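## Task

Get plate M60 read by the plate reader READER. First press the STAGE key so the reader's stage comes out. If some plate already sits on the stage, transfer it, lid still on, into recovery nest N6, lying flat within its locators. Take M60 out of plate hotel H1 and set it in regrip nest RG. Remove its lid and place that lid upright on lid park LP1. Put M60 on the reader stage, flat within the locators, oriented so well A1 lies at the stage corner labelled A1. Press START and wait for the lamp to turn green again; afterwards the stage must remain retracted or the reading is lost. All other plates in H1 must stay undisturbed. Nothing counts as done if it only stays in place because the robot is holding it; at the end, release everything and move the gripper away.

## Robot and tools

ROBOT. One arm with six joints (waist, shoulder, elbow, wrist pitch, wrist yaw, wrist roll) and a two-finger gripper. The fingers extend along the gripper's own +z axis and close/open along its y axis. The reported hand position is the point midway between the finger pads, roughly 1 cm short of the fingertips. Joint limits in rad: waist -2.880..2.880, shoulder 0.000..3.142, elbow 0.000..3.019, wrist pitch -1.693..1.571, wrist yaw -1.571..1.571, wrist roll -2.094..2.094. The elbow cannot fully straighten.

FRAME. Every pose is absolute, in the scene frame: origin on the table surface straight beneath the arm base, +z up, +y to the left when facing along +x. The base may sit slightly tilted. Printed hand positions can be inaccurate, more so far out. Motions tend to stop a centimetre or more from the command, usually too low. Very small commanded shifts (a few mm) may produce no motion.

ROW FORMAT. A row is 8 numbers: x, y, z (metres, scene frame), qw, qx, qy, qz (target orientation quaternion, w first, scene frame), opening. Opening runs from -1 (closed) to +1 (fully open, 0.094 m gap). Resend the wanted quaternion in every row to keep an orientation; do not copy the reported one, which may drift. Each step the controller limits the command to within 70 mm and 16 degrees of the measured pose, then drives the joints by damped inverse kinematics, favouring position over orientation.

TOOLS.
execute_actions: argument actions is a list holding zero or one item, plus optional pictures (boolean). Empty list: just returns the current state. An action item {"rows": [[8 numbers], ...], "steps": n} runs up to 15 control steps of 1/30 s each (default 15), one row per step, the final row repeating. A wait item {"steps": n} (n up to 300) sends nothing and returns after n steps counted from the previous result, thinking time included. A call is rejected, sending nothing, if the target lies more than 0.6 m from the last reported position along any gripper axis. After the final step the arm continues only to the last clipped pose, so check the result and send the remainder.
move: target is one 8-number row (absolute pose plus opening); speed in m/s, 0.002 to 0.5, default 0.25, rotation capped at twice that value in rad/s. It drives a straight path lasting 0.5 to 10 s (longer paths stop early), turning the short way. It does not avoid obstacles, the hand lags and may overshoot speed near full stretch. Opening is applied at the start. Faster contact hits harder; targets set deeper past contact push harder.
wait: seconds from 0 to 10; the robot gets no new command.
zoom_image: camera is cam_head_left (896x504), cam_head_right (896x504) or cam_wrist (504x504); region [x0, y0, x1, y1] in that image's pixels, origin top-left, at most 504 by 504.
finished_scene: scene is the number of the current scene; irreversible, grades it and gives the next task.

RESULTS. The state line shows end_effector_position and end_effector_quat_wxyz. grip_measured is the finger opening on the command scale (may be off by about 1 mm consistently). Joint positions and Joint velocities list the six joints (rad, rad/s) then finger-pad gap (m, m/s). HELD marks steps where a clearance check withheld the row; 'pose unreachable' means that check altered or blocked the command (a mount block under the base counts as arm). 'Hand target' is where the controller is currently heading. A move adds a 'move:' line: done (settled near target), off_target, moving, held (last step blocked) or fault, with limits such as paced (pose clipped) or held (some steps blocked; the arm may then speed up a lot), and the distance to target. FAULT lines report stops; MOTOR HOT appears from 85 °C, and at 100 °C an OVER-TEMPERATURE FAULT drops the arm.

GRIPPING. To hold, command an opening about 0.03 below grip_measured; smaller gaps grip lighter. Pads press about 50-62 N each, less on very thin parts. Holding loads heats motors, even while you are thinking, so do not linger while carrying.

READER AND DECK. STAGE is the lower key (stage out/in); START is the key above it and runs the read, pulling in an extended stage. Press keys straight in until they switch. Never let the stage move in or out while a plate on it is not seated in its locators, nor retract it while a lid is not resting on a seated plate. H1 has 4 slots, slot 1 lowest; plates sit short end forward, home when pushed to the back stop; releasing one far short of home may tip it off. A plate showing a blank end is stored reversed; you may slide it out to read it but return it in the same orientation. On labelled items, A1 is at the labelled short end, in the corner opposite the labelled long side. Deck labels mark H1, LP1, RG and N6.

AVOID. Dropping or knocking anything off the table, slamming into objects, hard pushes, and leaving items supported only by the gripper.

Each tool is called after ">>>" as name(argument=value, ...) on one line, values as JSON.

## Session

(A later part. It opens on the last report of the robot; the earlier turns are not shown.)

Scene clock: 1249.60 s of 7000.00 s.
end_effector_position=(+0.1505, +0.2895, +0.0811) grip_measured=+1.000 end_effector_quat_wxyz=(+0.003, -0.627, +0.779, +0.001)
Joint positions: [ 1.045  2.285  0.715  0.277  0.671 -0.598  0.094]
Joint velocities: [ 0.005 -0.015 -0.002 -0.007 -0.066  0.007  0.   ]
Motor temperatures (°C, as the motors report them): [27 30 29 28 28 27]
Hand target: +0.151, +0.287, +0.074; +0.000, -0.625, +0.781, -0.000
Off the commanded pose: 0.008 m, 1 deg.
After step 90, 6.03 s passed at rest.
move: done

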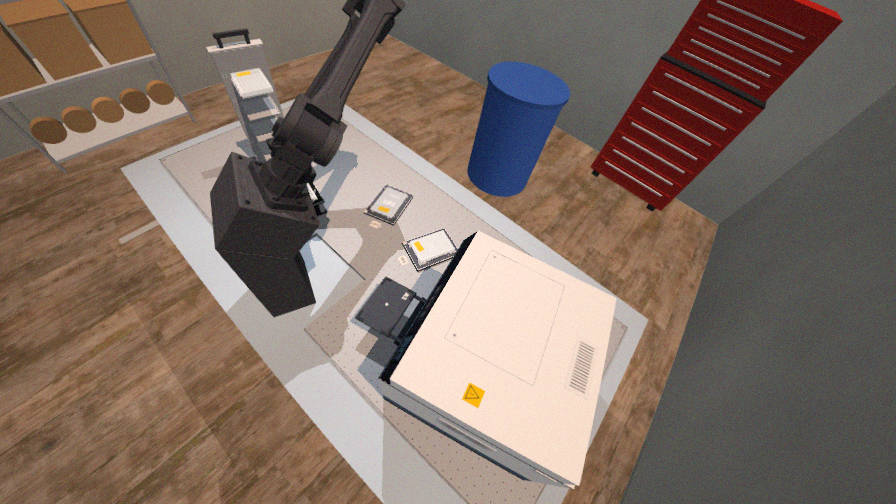

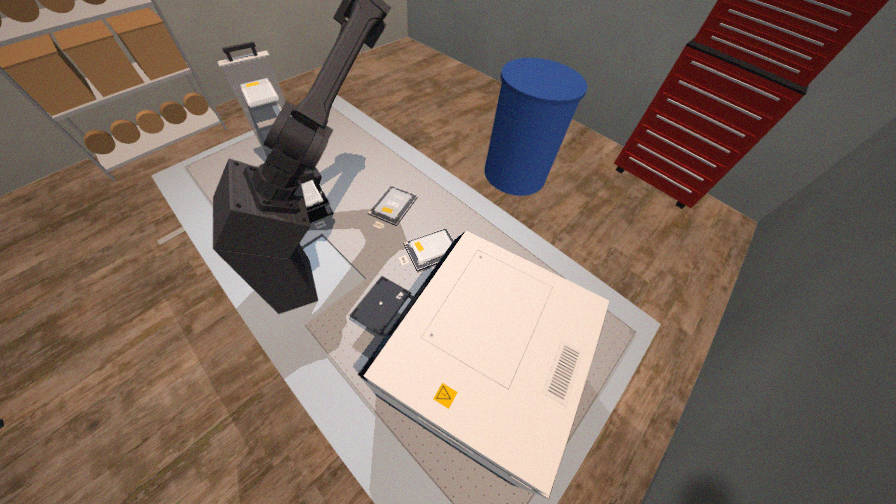

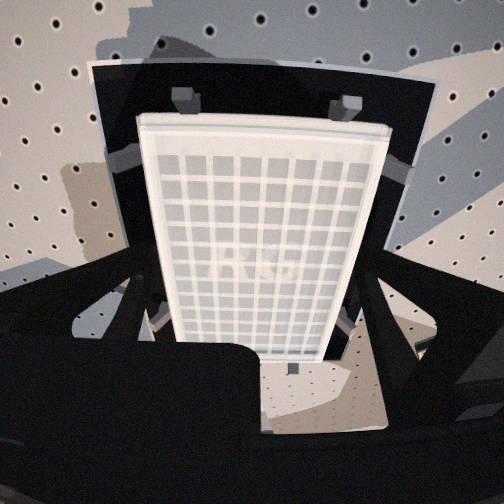

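>>> move(target=[0.151,0.287,0.070,0,-0.625,0.781,0,0.9], speed=0.01)

>>> move(target=[0.151,0.287,0.070,0,-0.625,0.781,0,0.70], speed=0.01)

>>> wait(seconds=1)

Scene clock: 1260.43 s of 7000.00 s.
end_effector_position=(+0.1504, +0.2902, +0.0810) grip_measured=+0.902 end_effector_quat_wxyz=(+0.004, -0.630, +0.777, +0.002)
Joint positions: [ 1.045  2.286  0.715  0.28   0.669 -0.607  0.089]
Joint velocities: [-0.015 -0.005  0.007  0.022  0.022  0.007 -0.   ]
Motor temperatures (°C, as the motors report them): [27 29 29 28 28 27]
Hand target: +0.151, +0.287, +0.070; -0.000, -0.625, +0.781, -0.000
Off the commanded pose: 0.011 m, 1 deg.
After step 90, 6.47 s passed at rest.
move: off_target

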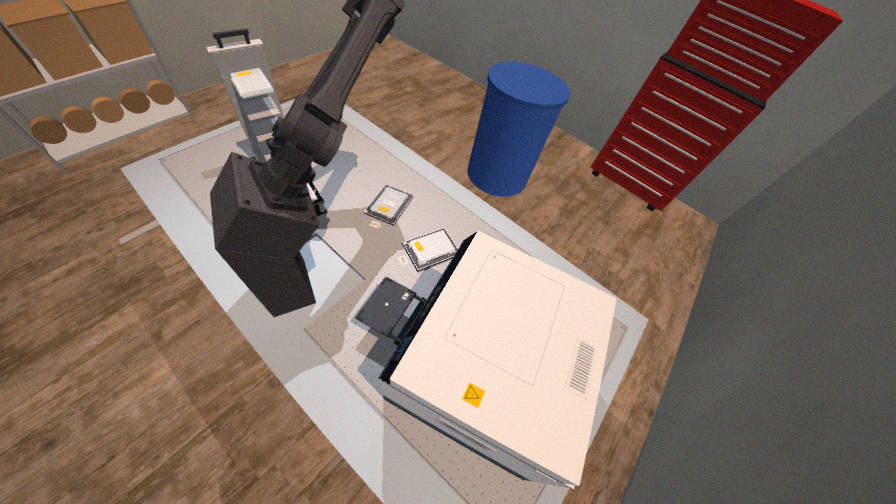

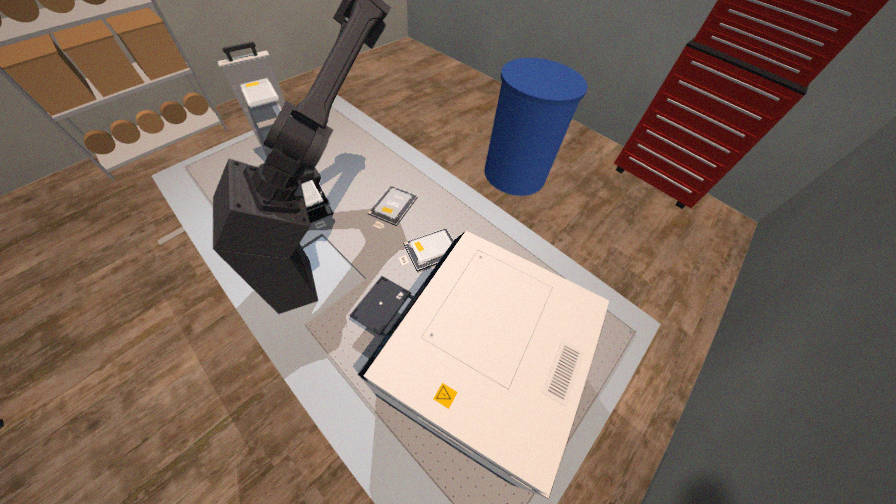

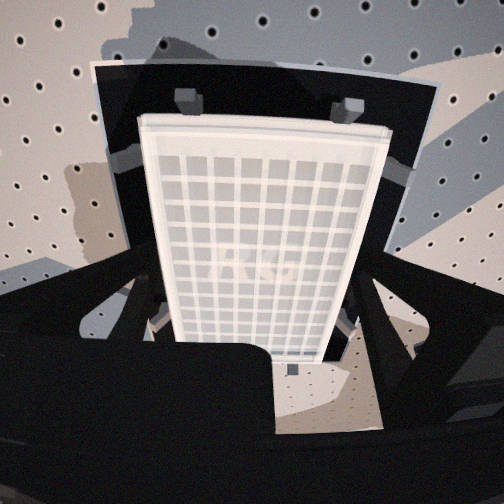

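Scene clock: 1261.80 s of 7000.00 s.
end_effector_position=(+0.1517, +0.2901, +0.0811) grip_measured=+0.771 end_effector_quat_wxyz=(+0.005, -0.630, +0.777, +0.001)
Joint positions: [ 1.044  2.285  0.715  0.282  0.672 -0.608  0.083]
Joint velocities: [-0.005 -0.005 -0.007  0.002 -0.007 -0.066 -0.001]
Motor temperatures (°C, as the motors report them): [27 29 29 28 28 27]
Hand target: +0.151, +0.287, +0.070; +0.000, -0.625, +0.781, -0.000
Off the commanded pose: 0.012 m, 1 deg.
move: off_target

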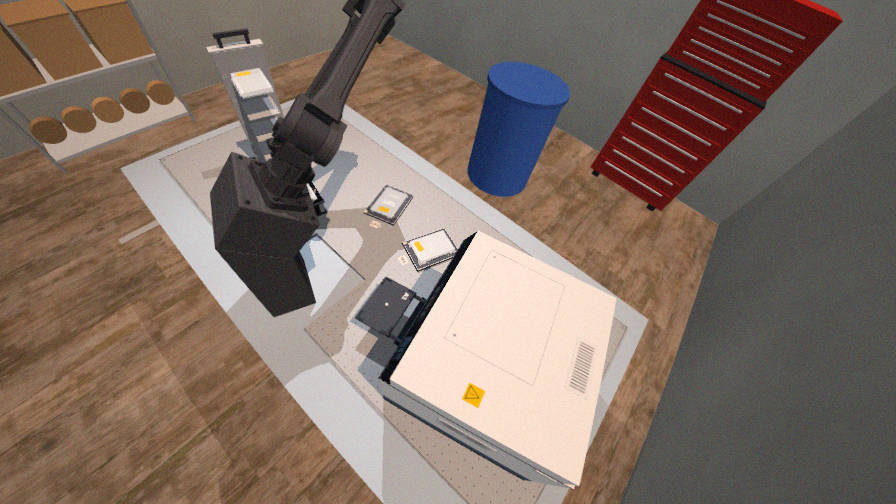

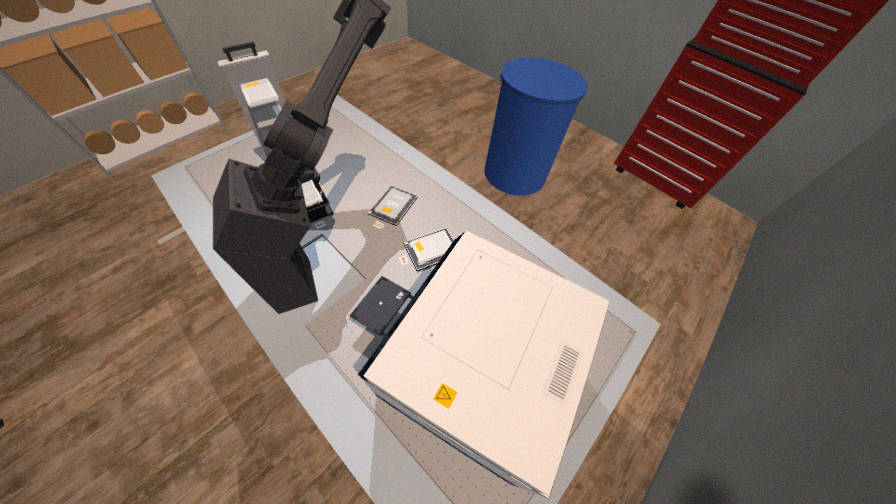

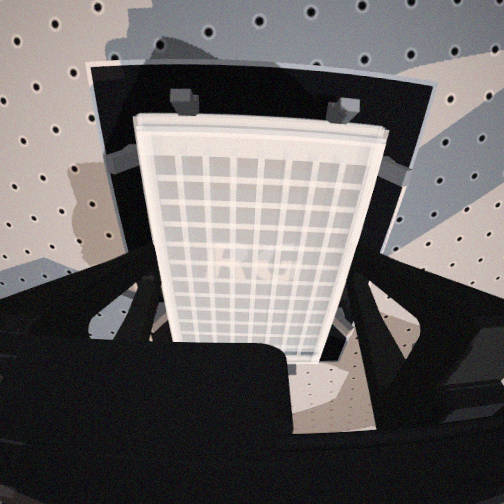

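Scene clock: 1262.80 s of 7000.00 s.
end_effector_position=(+0.1517, +0.2901, +0.0811) grip_measured=+0.771 end_effector_quat_wxyz=(+0.005, -0.630, +0.777, +0.001)
Joint positions: [ 1.044  2.285  0.715  0.282  0.672 -0.608  0.083]
Joint velocities: [ 0.005 -0.015 -0.002 -0.027  0.037 -0.007 -0.001]
Motor temperatures (°C, as the motors report them): [27 29 29 28 28 27]
Hand target: +0.151, +0.287, +0.070; +0.000, -0.625, +0.781, -0.000
Off the commanded pose: 0.012 m, 1 deg.
Steps of this call (steps 1 to 30: nothing new was sent). Readings (end_effector_position):
1: (+0.1517, +0.2901, +0.0811)
2: (+0.1517, +0.2901, +0.0811)
4: (+0.1517, +0.2901, +0.0811)
8: (+0.1517, +0.2901, +0.0811)
30: the state above

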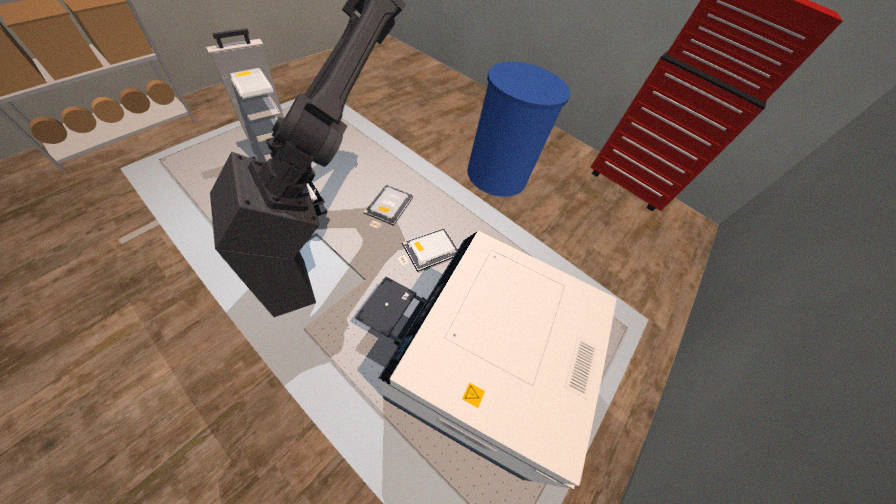

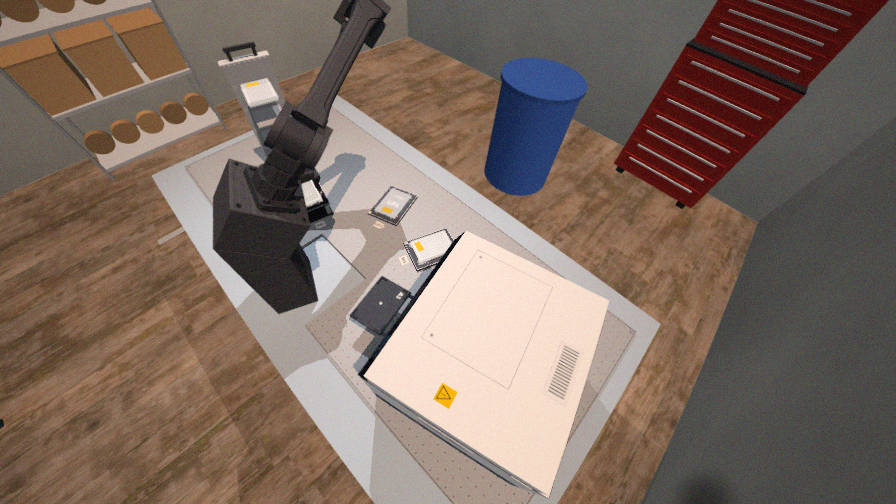

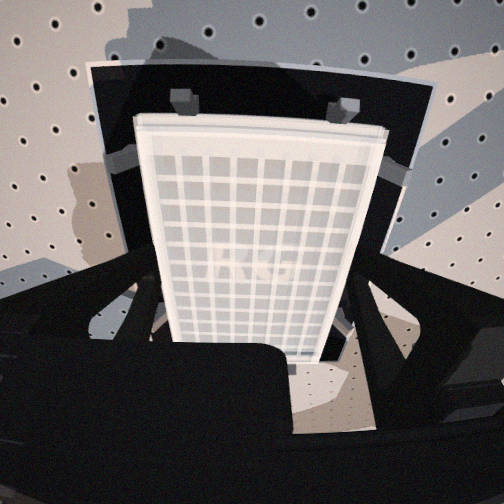

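>>> move(target=[0.151,0.287,0.15,0,-0.629,0.777,0,0.73], speed=0.03)

>>> move(target=[0.26,0.17,0.22,0,-0.087,0.996,0,0.73], speed=0.1)

>>> move(target=[0.3,0.0,0.22,0,0.5,0.866,0,0.73], speed=0.1)

>>> move(target=[0.22,-0.18,0.22,0,0.906,0.423,0,0.73], speed=0.1)

Scene clock: 1281.30 s of 7000.00 s.
end_effector_position=(+0.1527, +0.2871, +0.1455) grip_measured=+0.771 end_effector_quat_wxyz=(-0.002, -0.629, +0.778, -0.000)
Joint positions: [ 1.159  2.105  0.655  0.051  0.697 -0.449  0.083]
Joint velocities: [-0.015 -0.005  0.007 -0.022 -0.007 -0.022 -0.   ]
Motor temperatures (°C, as the motors report them): [27 29 29 28 28 27]
Hand target: +0.151, +0.287, +0.151; -0.001, -0.629, +0.777, +0.000
Off the commanded pose: 0.005 m, 0 deg.
After step 90, 12.90 s passed at rest.
move: done

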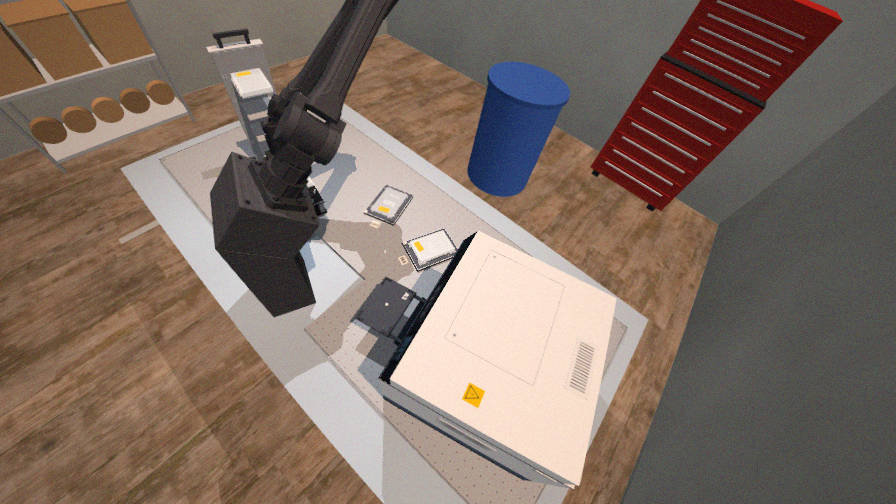

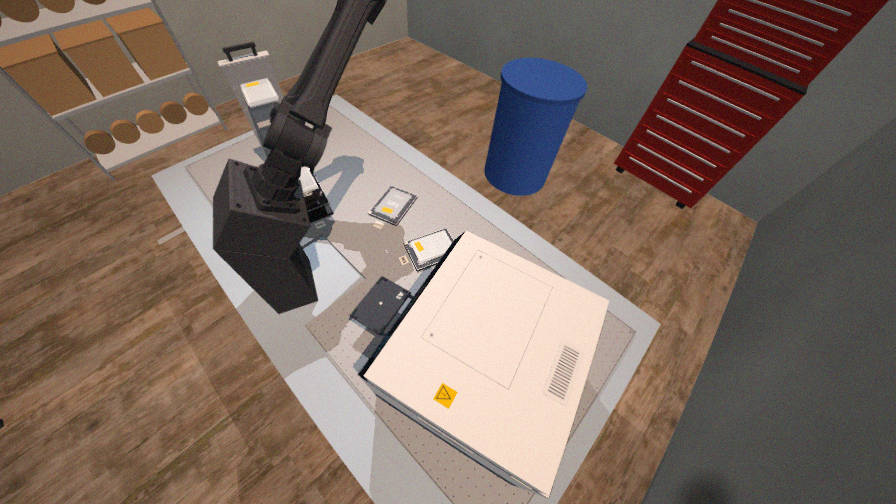

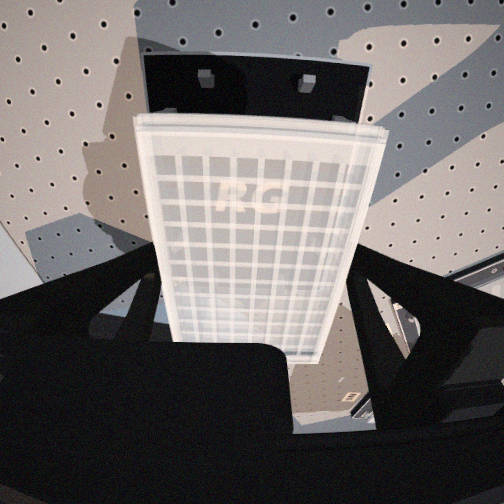

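Scene clock: 1287.60 s of 7000.00 s.
end_effector_position=(+0.2625, +0.1728, +0.2220) grip_measured=+0.771 end_effector_quat_wxyz=(+0.006, -0.097, +0.995, +0.003)
Joint positions: [ 0.911  1.483  0.474 -0.178  0.631  0.398  0.083]
Joint velocities: [ 0.005 -0.015 -0.002  0.002  0.051  0.007 -0.   ]
Motor temperatures (°C, as the motors report them): [27 29 29 28 28 27]
Hand target: +0.261, +0.167, +0.221; +0.001, -0.087, +0.996, -0.000
Off the commanded pose: 0.004 m, 1 deg.
move: done

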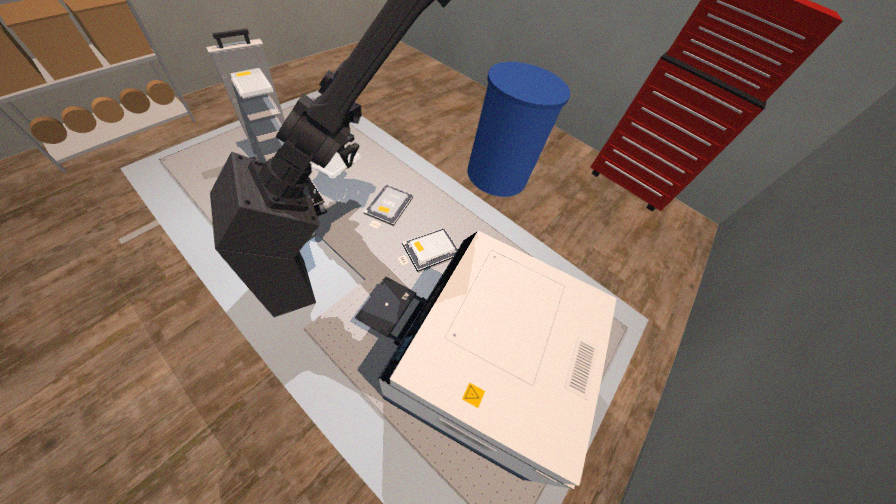

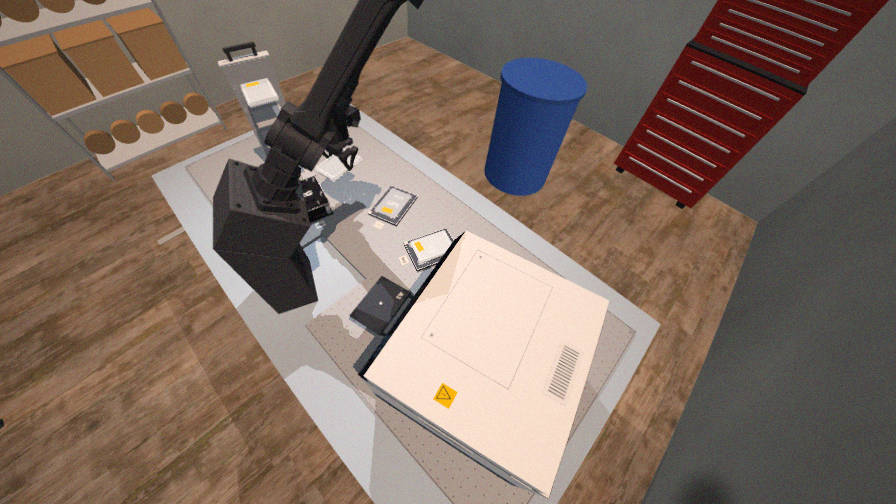

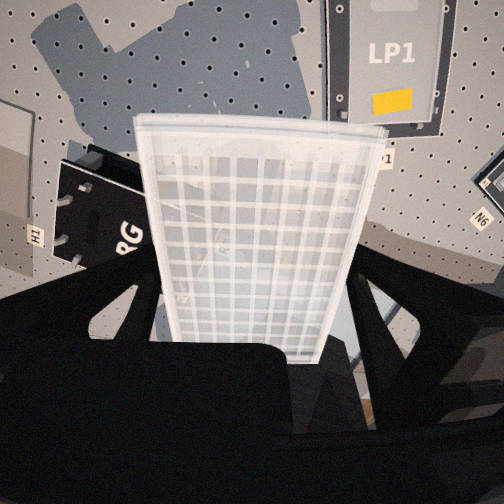

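Scene clock: 1294.13 s of 7000.00 s.
end_effector_position=(+0.3006, -0.0007, +0.2193) grip_measured=+0.771 end_effector_quat_wxyz=(+0.003, +0.490, +0.872, +0.002)
Joint positions: [ 0.303  1.074  0.358 -0.197  0.324  1.027  0.083]
Joint velocities: [-0.024 -0.024 -0.002 -0.002 -0.022  0.007 -0.002]
Motor temperatures (°C, as the motors report them): [27 29 29 28 28 27]
Hand target: +0.301, -0.004, +0.221; +0.003, +0.499, +0.866, +0.000
Off the commanded pose: 0.001 m, 1 deg.
move: done

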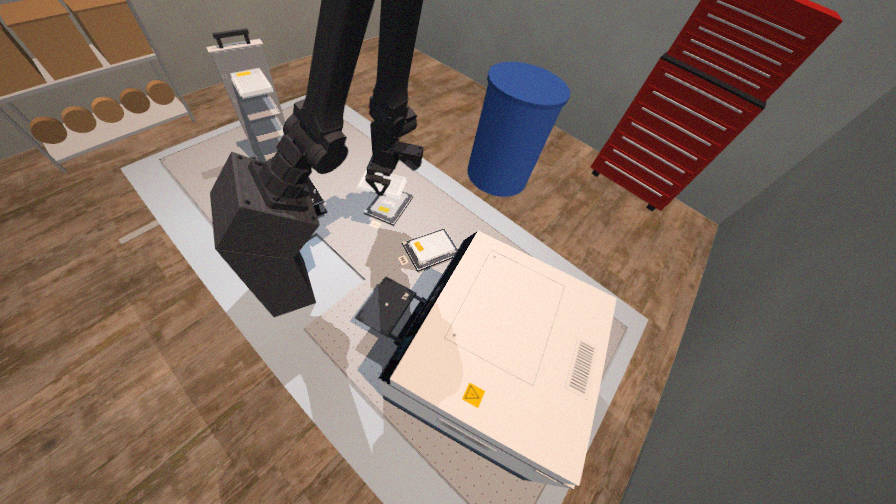

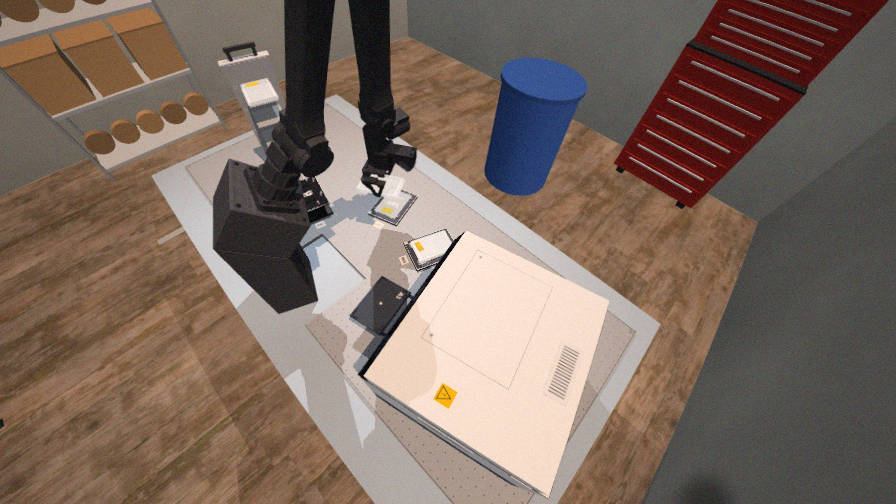

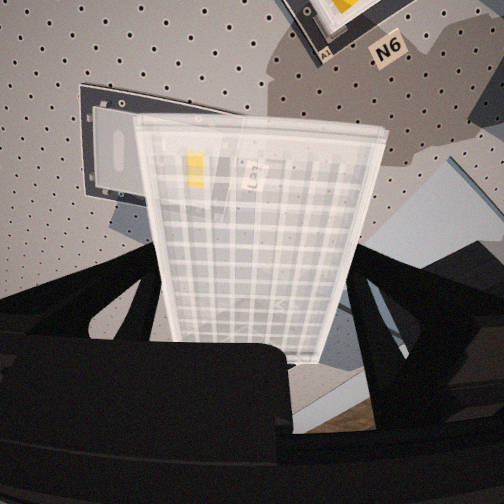

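Scene clock: 1300.67 s of 7000.00 s.
end_effector_position=(+0.2133, -0.1765, +0.2209) grip_measured=+0.770 end_effector_quat_wxyz=(-0.004, +0.901, +0.433, -0.002)
Joint positions: [-0.6    1.004  0.297 -0.195 -0.256  1.547  0.083]
Joint velocities: [-0.005 -0.005 -0.007 -0.002  0.037  0.051  0.   ]
Motor temperatures (°C, as the motors report them): [27 29 29 28 28 27]
Hand target: +0.218, -0.184, +0.221; +0.003, +0.905, +0.425, -0.000
Off the commanded pose: 0.008 m, 1 deg.
move: done

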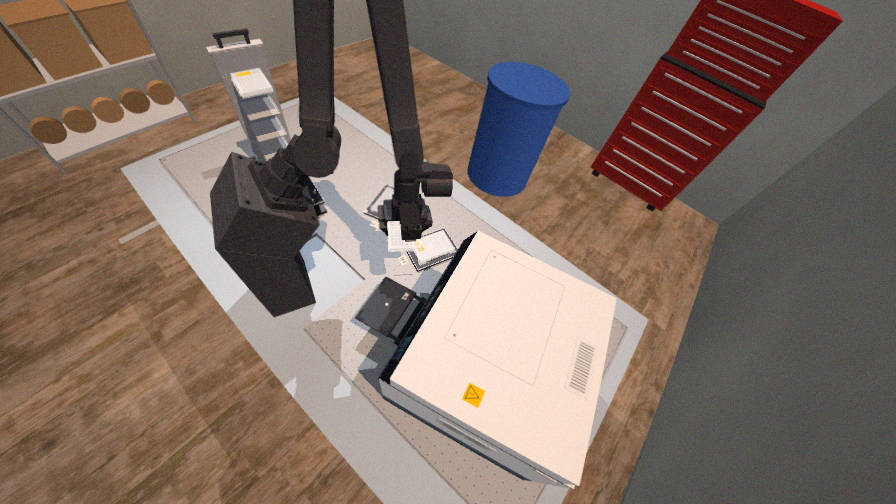

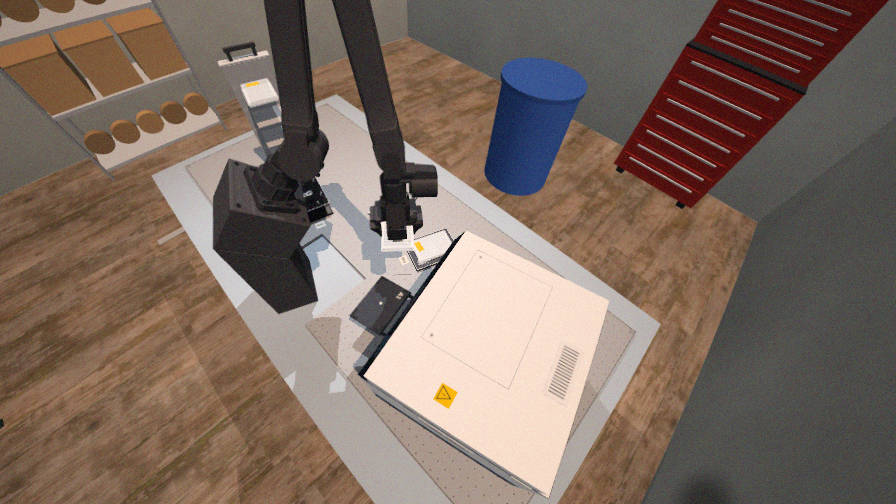

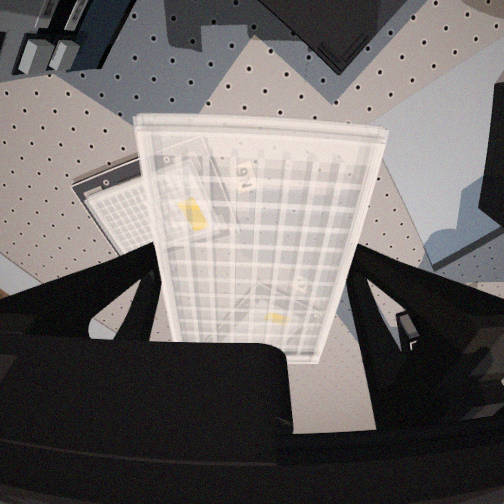

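>>> move(target=[0.066,-0.255,0.2,0,0.9966,0.0828,0,0.73], speed=0.06)

Scene clock: 1318.47 s of 7000.00 s.
end_effector_position=(+0.0645, -0.2524, +0.1988) grip_measured=+0.770 end_effector_quat_wxyz=(-0.005, +0.996, +0.093, -0.001)
Joint positions: [-1.226  1.516  0.341  0.018 -0.594  1.668  0.083]
Joint velocities: [-0.005  0.005 -0.022 -0.017  0.022 -0.022  0.001]
Motor temperatures (°C, as the motors report them): [27 29 29 28 28 27]
Hand target: +0.062, -0.258, +0.199; +0.002, +0.996, +0.084, -0.001
Off the commanded pose: 0.003 m, 1 deg.
After step 90, 8.47 s passed at rest.
move: done

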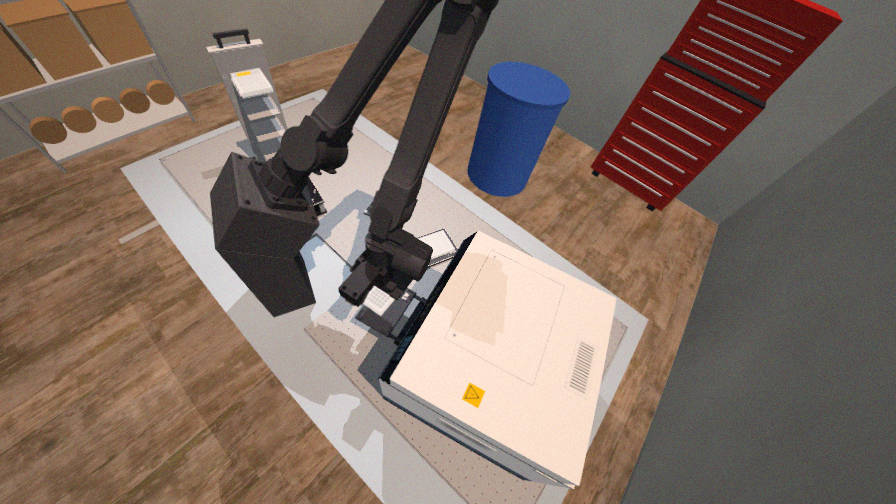

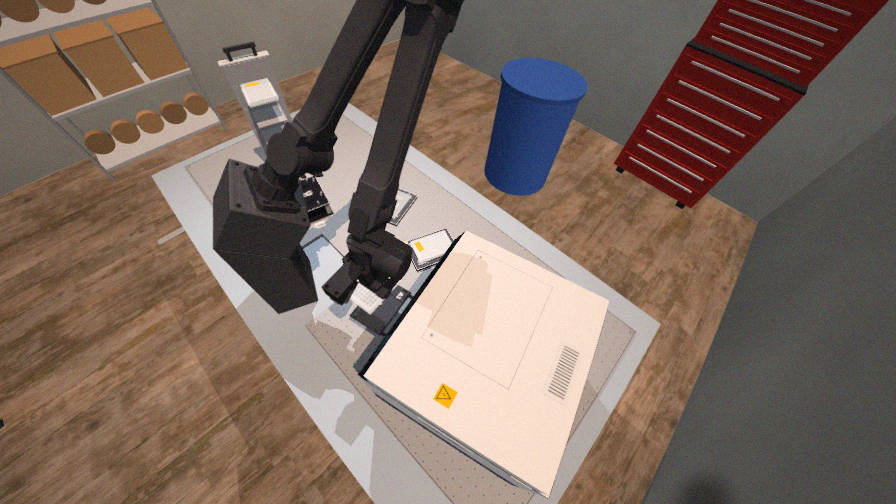

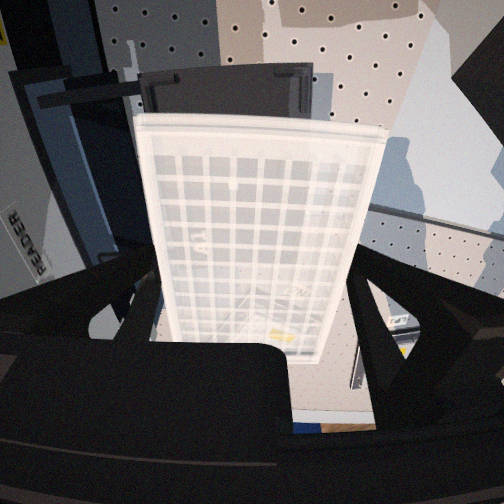

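>>> move(target=[0.064,-0.268,0.14,0,0.9966,0.0828,0,0.73], speed=0.03)

>>> zoom_image(camera="cam_wrist", region=[60,30,420,380])

Scene clock: 1335.00 s of 7000.00 s.
end_effector_position=(+0.0613, -0.2679, +0.1425) grip_measured=+0.770 end_effector_quat_wxyz=(-0.000, +0.997, +0.083, -0.001)
Joint positions: [-1.134  1.762  0.415  0.256 -0.552  1.792  0.083]
Joint velocities: [-0.015 -0.005 -0.007 -0.007  0.007  0.022  0.   ]
Motor temperatures (°C, as the motors report them): [27 28 29 28 28 27]
Hand target: +0.064, -0.268, +0.139; -0.000, +0.997, +0.083, +0.000
Off the commanded pose: 0.004 m, 0 deg.
After step 90, 11.23 s passed at rest.
move: done

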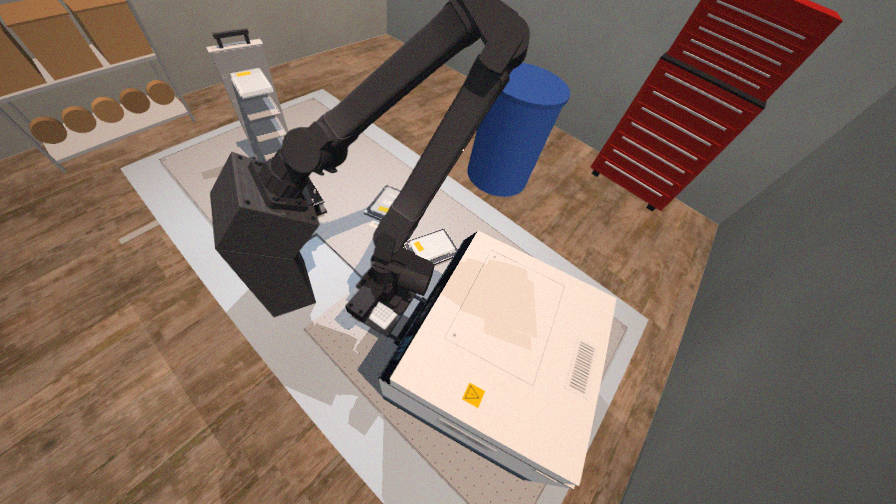

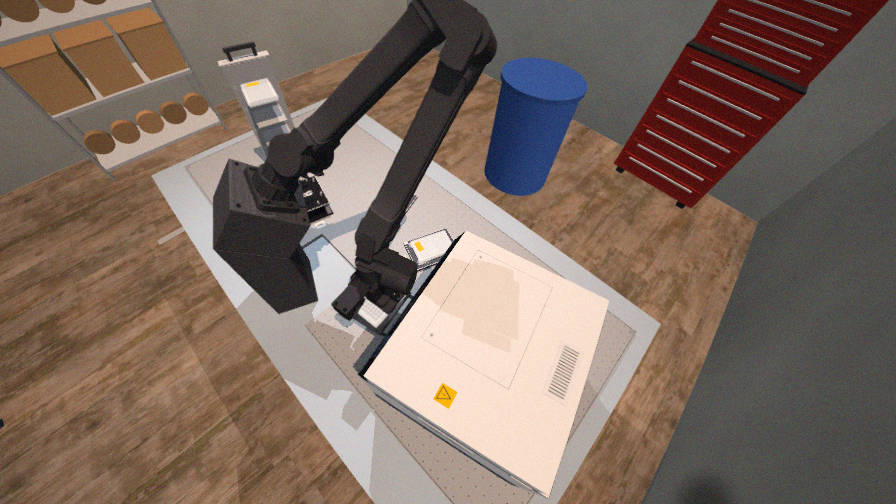

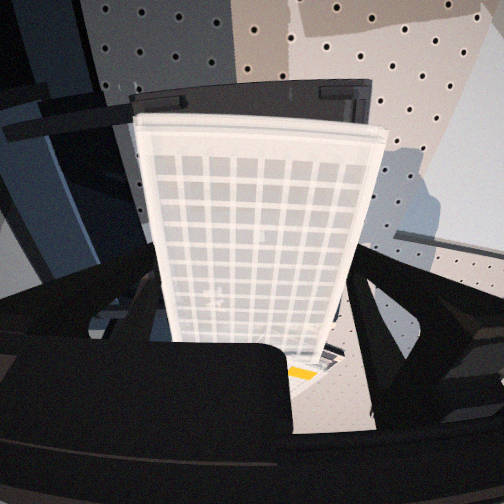

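Region (60, 30, 420, 380) of cam_wrist's 504x504 image, scaled by 1.400, with more detail than that image has; it fills the top 490 rows of this view, and the rest is white.

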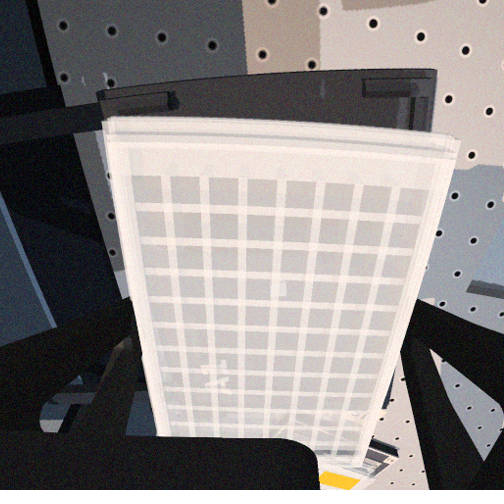

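>>> move(target=[0.064,-0.268,0.135,0,0.990,0.139,0,0.73], speed=0.01)

>>> zoom_image(camera="cam_wrist", region=[60,30,420,380])

Scene clock: 1361.27 s of 7000.00 s.
end_effector_position=(+0.0612, -0.2667, +0.1394) grip_measured=+0.770 end_effector_quat_wxyz=(-0.000, +0.992, +0.125, -0.002)
Joint positions: [-1.127  1.775  0.415  0.272 -0.547  1.715  0.083]
Joint velocities: [-0.005  0.005 -0.007  0.007 -0.125 -0.007  0.001]
Motor temperatures (°C, as the motors report them): [27 28 29 28 28 27]
Hand target: +0.064, -0.268, +0.135; -0.000, +0.990, +0.139, -0.000
Off the commanded pose: 0.005 m, 2 deg.
After step 90, 17.37 s passed at rest.
move: done

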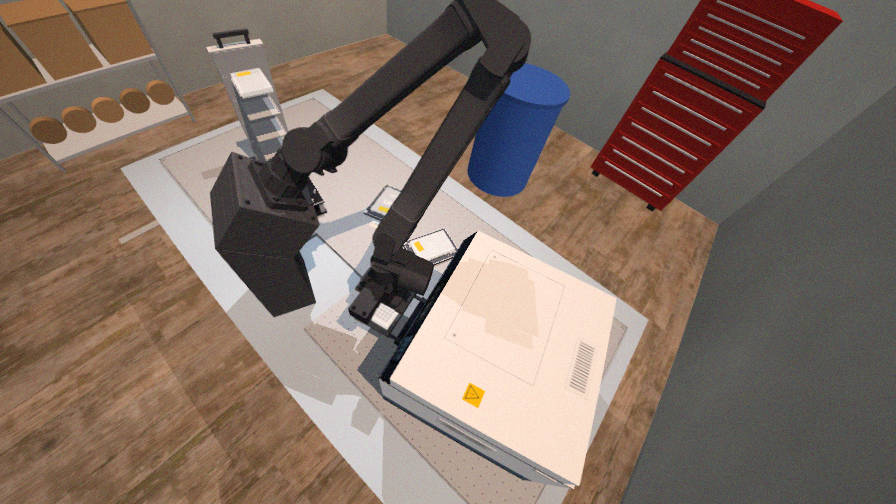

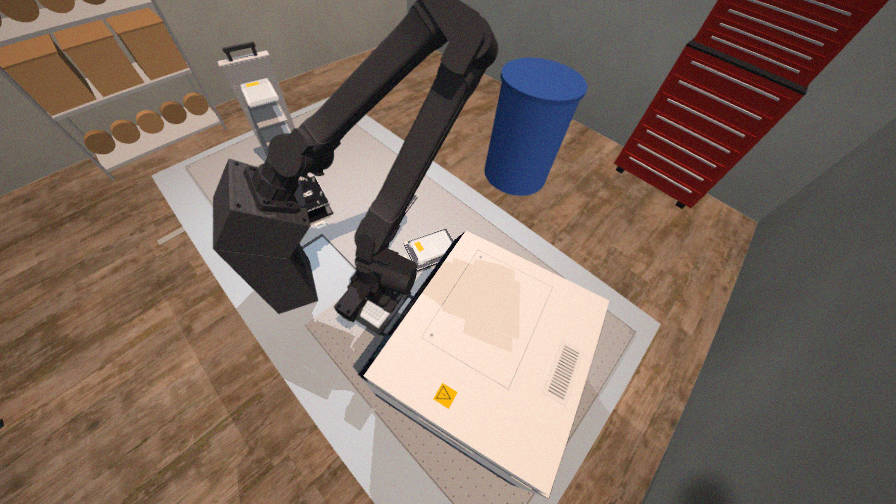

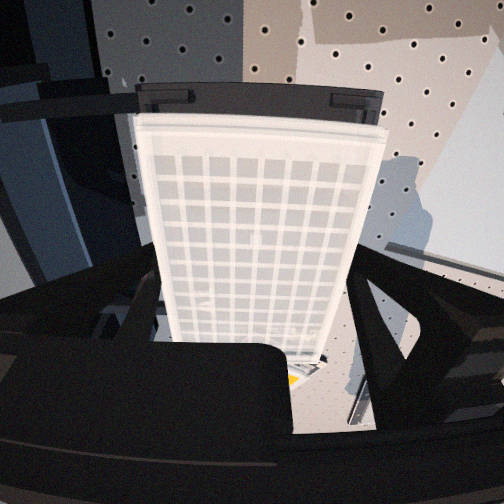

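Region (60, 30, 420, 380) of cam_wrist's 504x504 image, scaled by 1.400, with more detail than that image has; it fills the top 490 rows of this view, and the rest is white.

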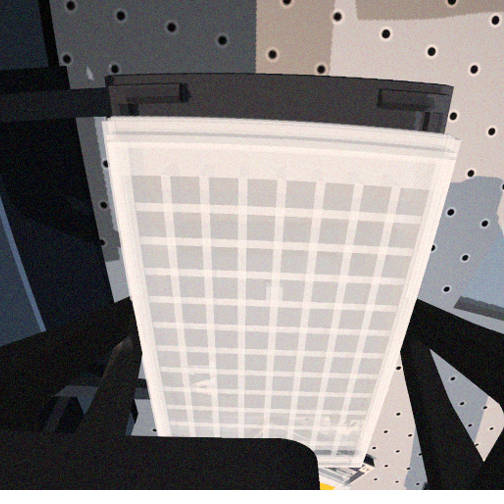

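>>> move(target=[0.063,-0.268,0.122,0,0.988,0.154,0,0.73], speed=0.006)

>>> zoom_image(camera="cam_wrist", region=[60,30,420,380])

Scene clock: 1378.70 s of 7000.00 s.
end_effector_position=(+0.0605, -0.2685, +0.1262) grip_measured=+0.770 end_effector_quat_wxyz=(+0.001, +0.990, +0.141, -0.001)
Joint positions: [-1.107  1.827  0.433  0.321 -0.538  1.706  0.083]
Joint velocities: [-0.005 -0.015  0.007  0.012 -0.022 -0.022 -0.001]
Motor temperatures (°C, as the motors report them): [27 28 29 28 28 27]
Hand target: +0.063, -0.268, +0.122; -0.000, +0.988, +0.154, +0.000
Off the commanded pose: 0.005 m, 2 deg.
After step 90, 9.47 s passed at rest.
move: done

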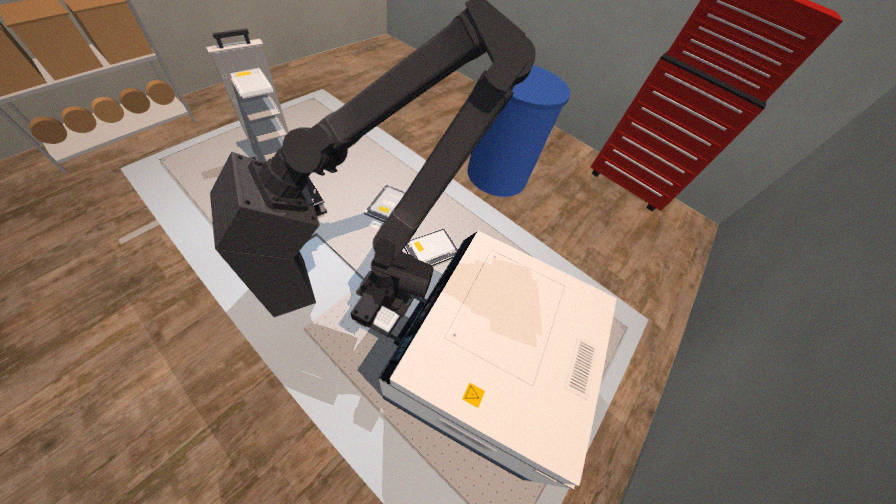

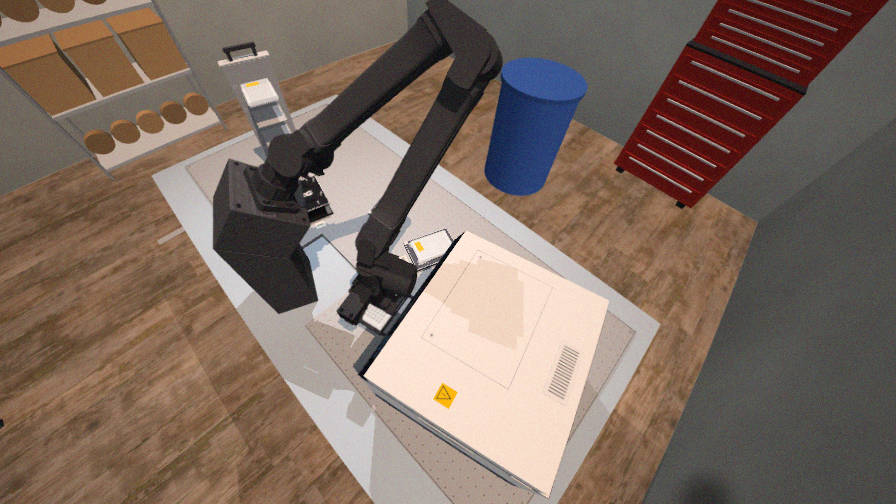

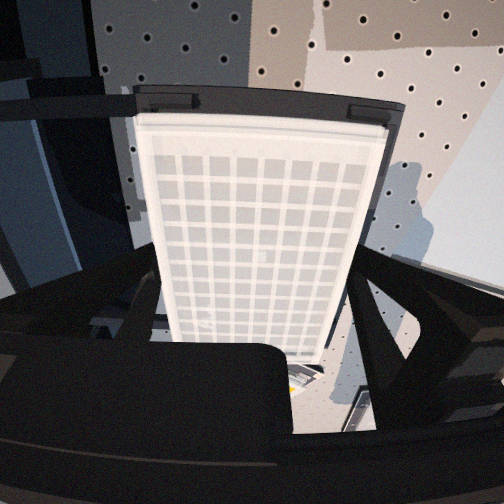

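Region (60, 30, 420, 380) of cam_wrist's 504x504 image, scaled by 1.400, with more detail than that image has; it fills the top 490 rows of this view, and the rest is white.

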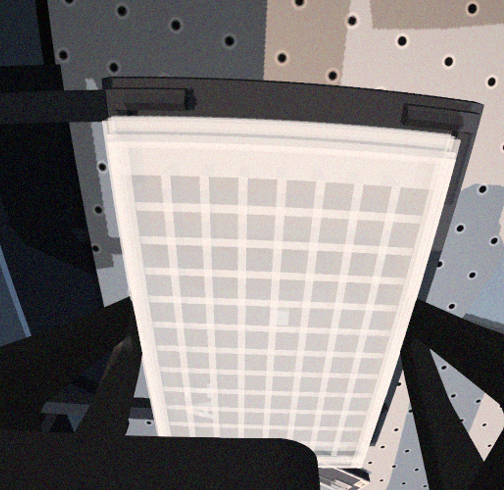

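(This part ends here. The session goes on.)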